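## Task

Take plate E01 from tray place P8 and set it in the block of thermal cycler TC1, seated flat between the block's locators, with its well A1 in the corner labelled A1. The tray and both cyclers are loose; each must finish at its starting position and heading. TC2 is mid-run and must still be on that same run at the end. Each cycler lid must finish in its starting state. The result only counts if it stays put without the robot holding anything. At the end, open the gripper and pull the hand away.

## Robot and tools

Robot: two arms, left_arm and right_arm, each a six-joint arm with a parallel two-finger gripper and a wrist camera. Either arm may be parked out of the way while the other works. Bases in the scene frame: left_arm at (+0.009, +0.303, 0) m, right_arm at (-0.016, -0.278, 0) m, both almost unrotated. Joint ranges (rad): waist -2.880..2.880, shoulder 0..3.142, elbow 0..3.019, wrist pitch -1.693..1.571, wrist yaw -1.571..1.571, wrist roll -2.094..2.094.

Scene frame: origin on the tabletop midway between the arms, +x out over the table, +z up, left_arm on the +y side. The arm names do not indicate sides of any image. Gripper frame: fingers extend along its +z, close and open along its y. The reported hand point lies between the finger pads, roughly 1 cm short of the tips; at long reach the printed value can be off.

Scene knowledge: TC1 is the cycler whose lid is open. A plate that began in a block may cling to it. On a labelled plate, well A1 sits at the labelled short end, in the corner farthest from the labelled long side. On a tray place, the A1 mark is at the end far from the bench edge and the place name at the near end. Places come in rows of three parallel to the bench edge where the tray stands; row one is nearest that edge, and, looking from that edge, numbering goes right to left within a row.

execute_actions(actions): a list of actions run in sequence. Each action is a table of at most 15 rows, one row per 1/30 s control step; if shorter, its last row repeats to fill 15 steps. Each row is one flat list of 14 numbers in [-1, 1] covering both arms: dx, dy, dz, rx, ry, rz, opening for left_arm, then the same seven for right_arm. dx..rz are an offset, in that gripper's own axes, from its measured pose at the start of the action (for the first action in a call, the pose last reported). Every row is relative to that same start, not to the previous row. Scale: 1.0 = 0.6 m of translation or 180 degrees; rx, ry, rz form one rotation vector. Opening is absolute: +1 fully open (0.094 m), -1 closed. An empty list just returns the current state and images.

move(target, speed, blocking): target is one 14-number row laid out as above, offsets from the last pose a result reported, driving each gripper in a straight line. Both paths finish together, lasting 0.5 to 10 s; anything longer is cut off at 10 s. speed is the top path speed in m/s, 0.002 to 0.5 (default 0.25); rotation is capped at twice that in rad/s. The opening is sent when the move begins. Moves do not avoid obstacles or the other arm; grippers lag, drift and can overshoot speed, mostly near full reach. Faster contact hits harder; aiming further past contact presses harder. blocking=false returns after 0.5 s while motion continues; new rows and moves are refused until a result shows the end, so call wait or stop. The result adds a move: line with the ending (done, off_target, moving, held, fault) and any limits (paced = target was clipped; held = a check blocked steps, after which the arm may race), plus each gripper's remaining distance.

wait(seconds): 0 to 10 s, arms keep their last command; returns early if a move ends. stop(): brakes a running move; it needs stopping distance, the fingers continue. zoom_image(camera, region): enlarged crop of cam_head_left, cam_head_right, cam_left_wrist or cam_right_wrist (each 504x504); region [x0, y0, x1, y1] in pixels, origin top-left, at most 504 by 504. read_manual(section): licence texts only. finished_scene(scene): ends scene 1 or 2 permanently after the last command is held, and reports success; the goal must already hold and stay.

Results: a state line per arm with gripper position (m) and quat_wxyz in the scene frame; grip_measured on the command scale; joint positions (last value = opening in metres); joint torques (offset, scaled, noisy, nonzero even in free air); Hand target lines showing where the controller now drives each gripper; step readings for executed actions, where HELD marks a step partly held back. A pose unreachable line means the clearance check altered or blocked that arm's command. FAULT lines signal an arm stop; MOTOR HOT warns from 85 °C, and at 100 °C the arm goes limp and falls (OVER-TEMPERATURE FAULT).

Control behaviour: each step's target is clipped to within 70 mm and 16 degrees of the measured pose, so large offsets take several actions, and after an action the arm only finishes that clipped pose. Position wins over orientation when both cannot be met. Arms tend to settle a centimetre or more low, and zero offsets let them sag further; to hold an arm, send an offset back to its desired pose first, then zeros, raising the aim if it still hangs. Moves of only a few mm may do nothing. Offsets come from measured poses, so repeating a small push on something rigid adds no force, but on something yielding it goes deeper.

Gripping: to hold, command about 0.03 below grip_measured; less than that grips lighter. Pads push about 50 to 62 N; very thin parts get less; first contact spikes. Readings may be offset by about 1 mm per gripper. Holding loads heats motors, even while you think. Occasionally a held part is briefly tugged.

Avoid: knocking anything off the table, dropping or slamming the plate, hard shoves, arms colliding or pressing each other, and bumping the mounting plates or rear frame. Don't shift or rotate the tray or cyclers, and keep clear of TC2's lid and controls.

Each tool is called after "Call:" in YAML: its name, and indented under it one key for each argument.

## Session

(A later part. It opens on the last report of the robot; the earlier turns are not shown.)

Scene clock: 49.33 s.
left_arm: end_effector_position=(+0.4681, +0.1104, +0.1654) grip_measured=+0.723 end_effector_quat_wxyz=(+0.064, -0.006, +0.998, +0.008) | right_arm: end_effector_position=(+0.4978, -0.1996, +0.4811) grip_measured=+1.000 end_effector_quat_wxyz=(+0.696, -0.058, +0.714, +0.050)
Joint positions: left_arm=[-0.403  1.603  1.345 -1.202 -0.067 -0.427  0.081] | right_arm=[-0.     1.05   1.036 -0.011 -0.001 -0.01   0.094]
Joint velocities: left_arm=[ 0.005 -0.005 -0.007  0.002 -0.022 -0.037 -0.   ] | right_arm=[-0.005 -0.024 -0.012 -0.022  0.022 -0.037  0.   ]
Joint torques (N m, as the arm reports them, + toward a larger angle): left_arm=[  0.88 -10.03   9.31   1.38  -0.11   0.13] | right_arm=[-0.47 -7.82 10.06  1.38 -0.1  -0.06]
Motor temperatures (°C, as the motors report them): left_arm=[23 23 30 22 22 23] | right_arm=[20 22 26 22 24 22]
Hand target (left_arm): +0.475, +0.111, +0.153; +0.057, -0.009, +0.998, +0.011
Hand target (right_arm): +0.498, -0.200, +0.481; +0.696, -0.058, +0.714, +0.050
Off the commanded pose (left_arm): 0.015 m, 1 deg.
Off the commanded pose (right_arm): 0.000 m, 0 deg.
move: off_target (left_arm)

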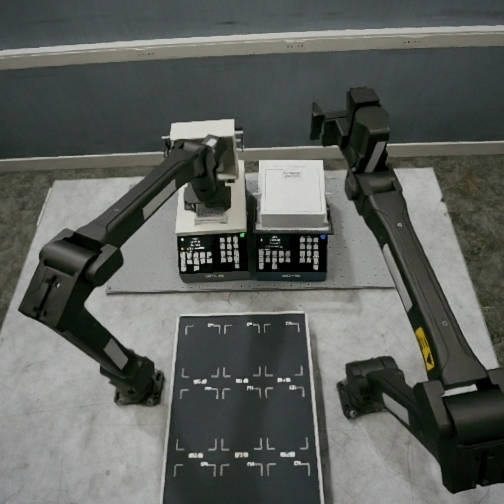

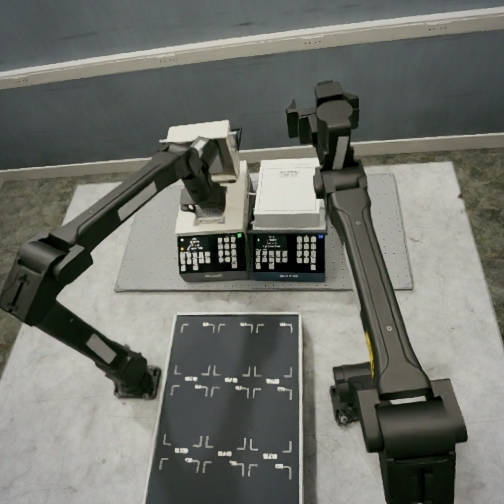

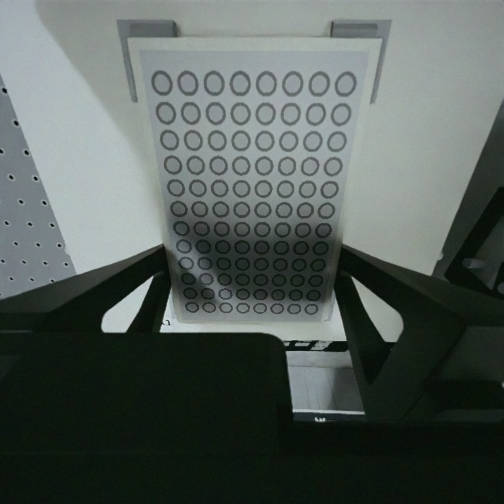

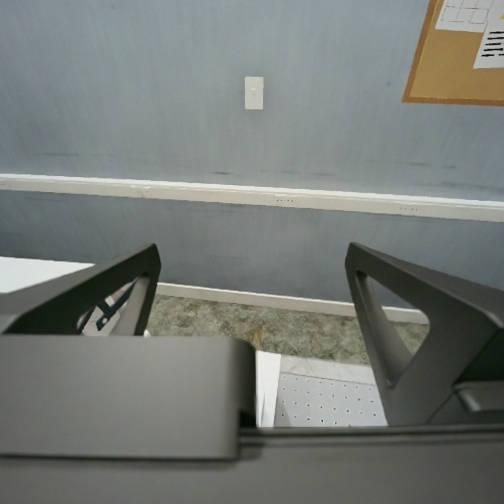

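Call:
execute_actions:
  actions:
    - [[-0.006,-0.0023,-0.006,0.0013,-0.0029,0,0.70,0,0,0,0,0,0,1],[-0.006,-0.0023,-0.006,0.0013,-0.0029,0,0.70,0,0,0,0,0,0,1],[-0.006,-0.0023,-0.006,0.0013,-0.0029,0,0.71,0,0,0,0,0,0,1],[-0.006,-0.0023,-0.006,0.0013,-0.0029,0,0.72,0,0,0,0,0,0,1],[-0.006,-0.0023,-0.006,0.0013,-0.0029,0,0.73,0,0,0,0,0,0,1],[-0.006,-0.0023,-0.006,0.0013,-0.0029,0,0.75,0,0,0,0,0,0,1],[-0.006,-0.0023,-0.006,0.0013,-0.0029,0,0.8,0,0,0,0,0,0,1],[-0.006,-0.0023,-0.006,0.0013,-0.0029,0,0.85,0,0,0,0,0,0,1],[-0.006,-0.0023,-0.006,0.0013,-0.0029,0,0.9,0,0,0,0,0,0,1],[-0.006,-0.0023,-0.006,0.0013,-0.0029,0,1,0,0,0,0,0,0,1]]

Scene clock: 50.40 s.
left_arm: end_effector_position=(+0.4681, +0.1104, +0.1654) grip_measured=+1.000 end_effector_quat_wxyz=(+0.064, -0.006, +0.998, +0.008) | right_arm: end_effector_position=(+0.4978, -0.1996, +0.4811) grip_measured=+1.000 end_effector_quat_wxyz=(+0.696, -0.058, +0.714, +0.050)
Joint positions: left_arm=[-0.403  1.603  1.345 -1.202 -0.067 -0.427  0.094] | right_arm=[-0.     1.05   1.036 -0.011 -0.001 -0.01   0.094]
Joint velocities: left_arm=[-0.024 -0.015  0.002 -0.002 -0.007 -0.022  0.   ] | right_arm=[-0.005 -0.005 -0.032 -0.007  0.081  0.022  0.   ]
Joint torques (N m, as the arm reports them, + toward a larger angle): left_arm=[  0.36 -13.21   9.26   0.97  -0.16   0.14] | right_arm=[-0.83 -7.51 10.2   1.4  -0.11 -0.08]
Motor temperatures (°C, as the motors report them): left_arm=[23 23 30 22 22 23] | right_arm=[20 22 26 22 24 22]
Hand target (left_arm): +0.471, +0.109, +0.169; +0.069, -0.006, +0.998, +0.006
Hand target (right_arm): +0.498, -0.200, +0.481; +0.696, -0.058, +0.714, +0.050
Off the commanded pose (left_arm): 0.005 m, 1 deg.
Off the commanded pose (right_arm): 0.000 m, 0 deg.
Step readings (end_effector_position):
0: left_arm (+0.4681, +0.1104, +0.1654) | right_arm (+0.4978, -0.1996, +0.4811)
1: left_arm (+0.4681, +0.1104, +0.1654) | right_arm (+0.4978, -0.1996, +0.4811)
2: left_arm (+0.4681, +0.1104, +0.1654) | right_arm (+0.4978, -0.1996, +0.4811)
4: left_arm (+0.4681, +0.1104, +0.1654) | right_arm (+0.4978, -0.1996, +0.4811)
8: left_arm (+0.4681, +0.1104, +0.1654) | right_arm (+0.4978, -0.1996, +0.4811)
15: end_effector_position above

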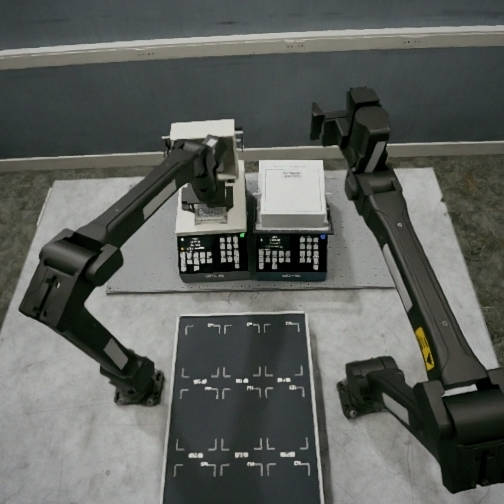

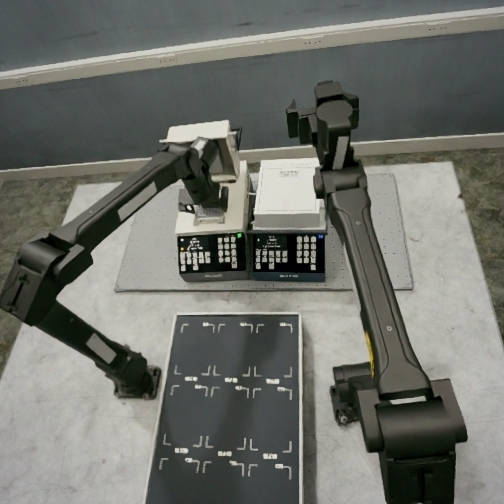

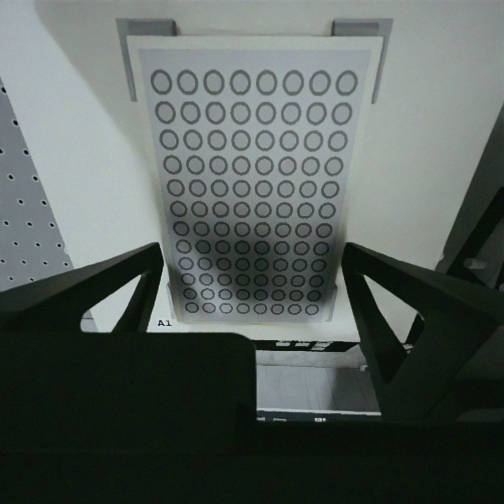

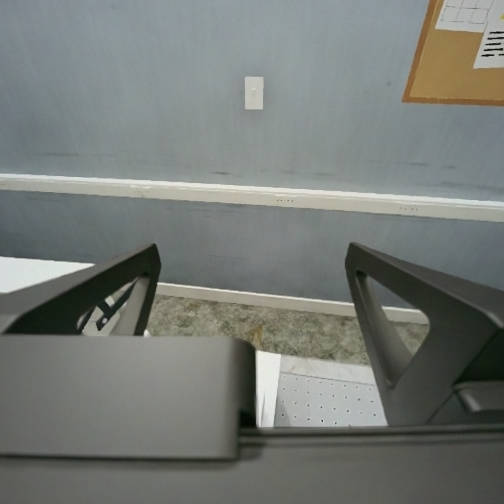

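Call:
move:
  target: [-0.0073,0.0017,-0.0695,0.0119,-0.026,-0.0017,1,0,0,0,0,0,0,1]
  speed: 0.06

Call:
move:
  target: [0.25,0.15,-0.19,0,-0.03,0,1,0,0,0,0,0,0,1]
  speed: 0.2

Call:
zoom_image:
  camera: "cam_head_right"
  region: [150, 110, 340, 290]

Call:
zoom_image:
  camera: "cam_head_left"
  region: [170, 170, 260, 240]

Scene clock: 52.07 s.
left_arm: end_effector_position=(+0.4656, +0.1115, +0.1922) grip_measured=+1.000 end_effector_quat_wxyz=(+0.090, -0.007, +0.996, -0.004) | right_arm: end_effector_position=(+0.4978, -0.1996, +0.4811) grip_measured=+1.000 end_effector_quat_wxyz=(+0.696, -0.058, +0.714, +0.050)
Joint positions: left_arm=[-0.403  1.546  1.345 -1.202 -0.067 -0.427  0.094] | right_arm=[-0.     1.05   1.036 -0.011 -0.001 -0.01   0.094]
Joint velocities: left_arm=[-0.005  0.005 -0.007 -0.002 -0.037 -0.125  0.   ] | right_arm=[-0.015 -0.015  0.022 -0.007  0.007 -0.037  0.   ]
Joint torques (N m, as the arm reports them, + toward a larger angle): left_arm=[  0.38 -14.82   9.14   1.16  -0.2    0.12] | right_arm=[-1.01 -8.17 10.03  1.26 -0.09 -0.19]
Motor temperatures (°C, as the motors report them): left_arm=[23 23 30 22 22 23] | right_arm=[20 22 26 22 24 22]
Hand target (left_arm): +0.466, +0.111, +0.207; +0.105, -0.007, +0.994, -0.010
Hand target (right_arm): +0.498, -0.200, +0.481; +0.696, -0.058, +0.714, +0.050
Off the commanded pose (left_arm): 0.015 m, 2 deg.
Off the commanded pose (right_arm): 0.000 m, 0 deg.
move: off_target (left_arm)

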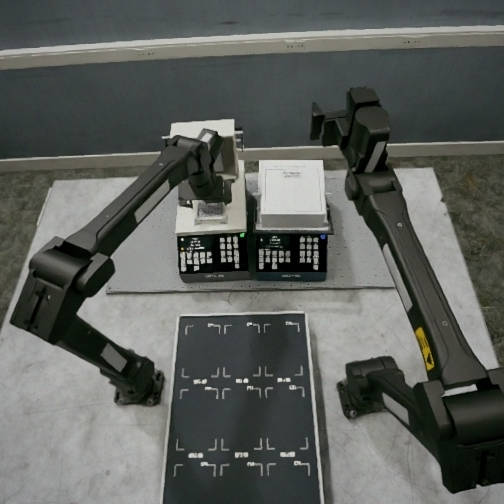

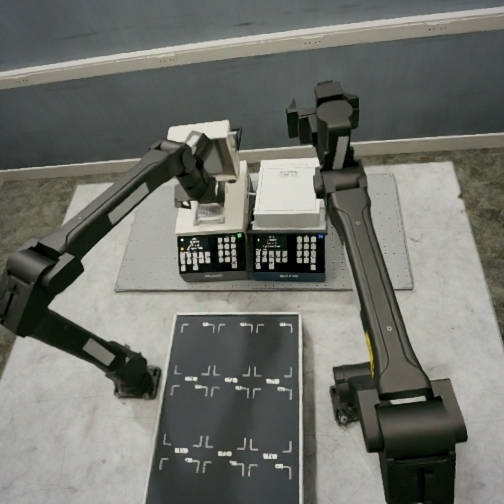

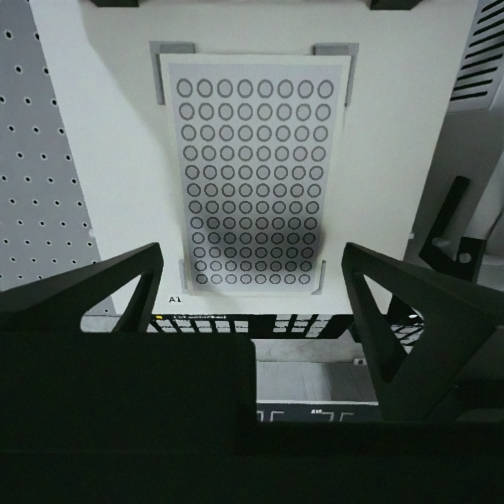

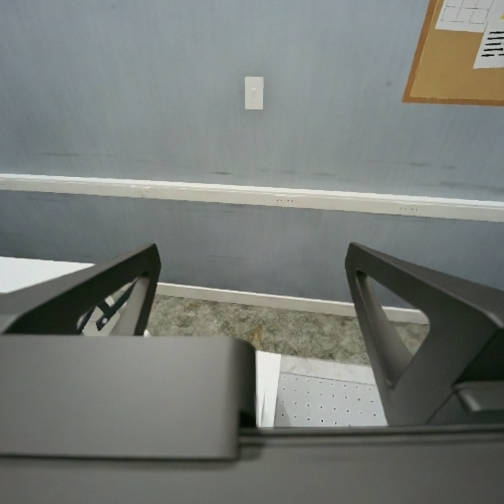

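Scene clock: 53.53 s.
left_arm: end_effector_position=(+0.2937, +0.1945, +0.2751) grip_measured=+1.000 end_effector_quat_wxyz=(+0.140, -0.010, +0.990, -0.008) | right_arm: end_effector_position=(+0.4978, -0.1996, +0.4811) grip_measured=+1.000 end_effector_quat_wxyz=(+0.696, -0.058, +0.714, +0.050)
Joint positions: left_arm=[-0.403  0.96   1.044 -1.391 -0.101 -0.427  0.094] | right_arm=[-0.     1.05   1.036 -0.011 -0.001 -0.01   0.094]
Joint velocities: left_arm=[-0.005  0.005 -0.002 -0.007 -0.081 -0.037  0.   ] | right_arm=[-0.005 -0.015  0.012 -0.012 -0.022 -0.007  0.   ]
Joint torques (N m, as the arm reports them, + toward a larger angle): left_arm=[ 1.02 -3.3   9.03  0.93 -0.32  0.31] | right_arm=[-0.61 -7.3  10.13  1.53 -0.11 -0.07]
Motor temperatures (°C, as the motors report them): left_arm=[23 23 30 22 23 23] | right_arm=[20 22 26 22 24 22]
Hand target (left_arm): +0.294, +0.198, +0.274; +0.136, -0.007, +0.991, -0.003
Hand target (right_arm): +0.498, -0.200, +0.481; +0.696, -0.058, +0.714, +0.050
Off the commanded pose (left_arm): 0.007 m, 1 deg.
Off the commanded pose (right_arm): 0.000 m, 0 deg.
move: done

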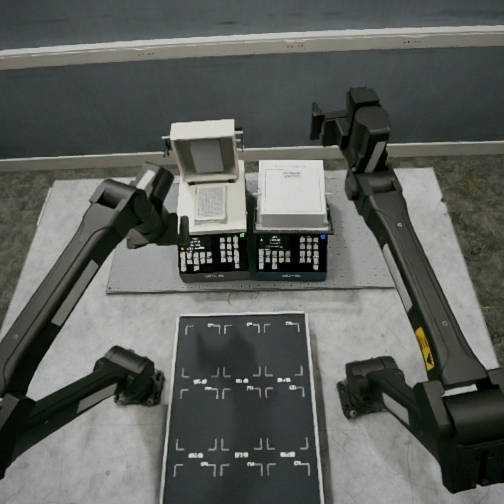

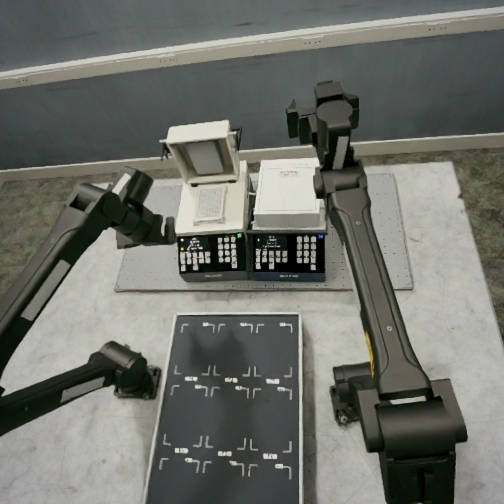

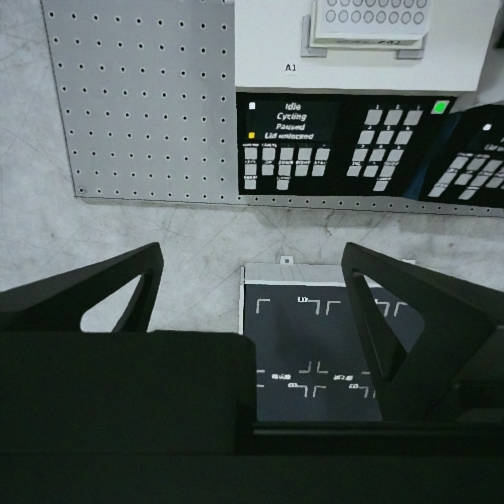

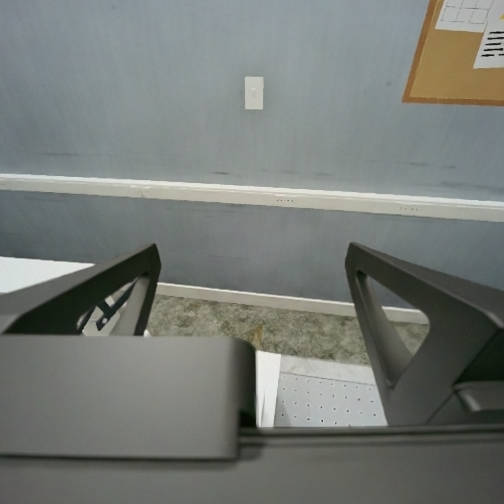

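Region (150, 110, 340, 290) of cam_head_right's 504x504 image, scaled by 2.653, with more detail than that image has; it fills the top 477 rows of this view, and the rest is white.

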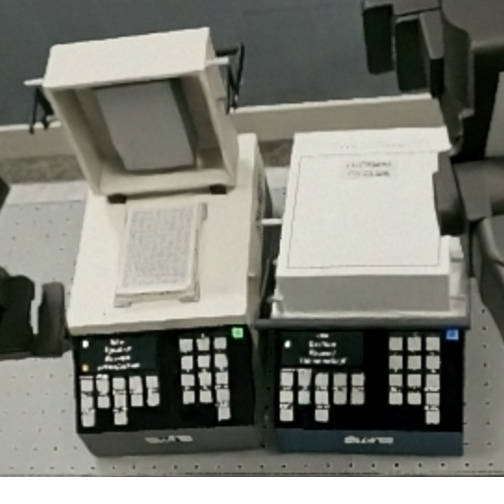

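Region (170, 170, 260, 240) of cam_head_left's 504x504 image, scaled by 5.600, with more detail than that image has.

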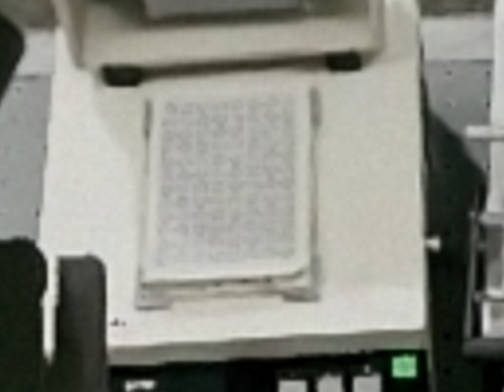

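Call:
zoom_image:
  camera: "cam_left_wrist"
  region: [280, 0, 450, 80]

Region (280, 0, 450, 80) of cam_left_wrist's 504x504 image, scaled by 2.965, with more detail than that image has; it fills the top 237 rows of this view, and the rest is white.

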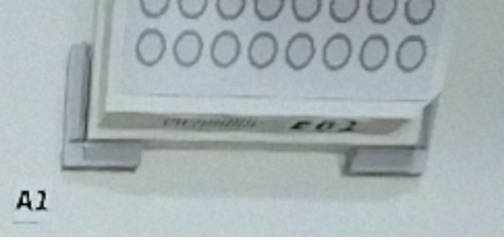

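The plate sits inside the locators with the label at the A1 end.

Call:
finished_scene:
  scene: 2

The scene is finished: the task was done.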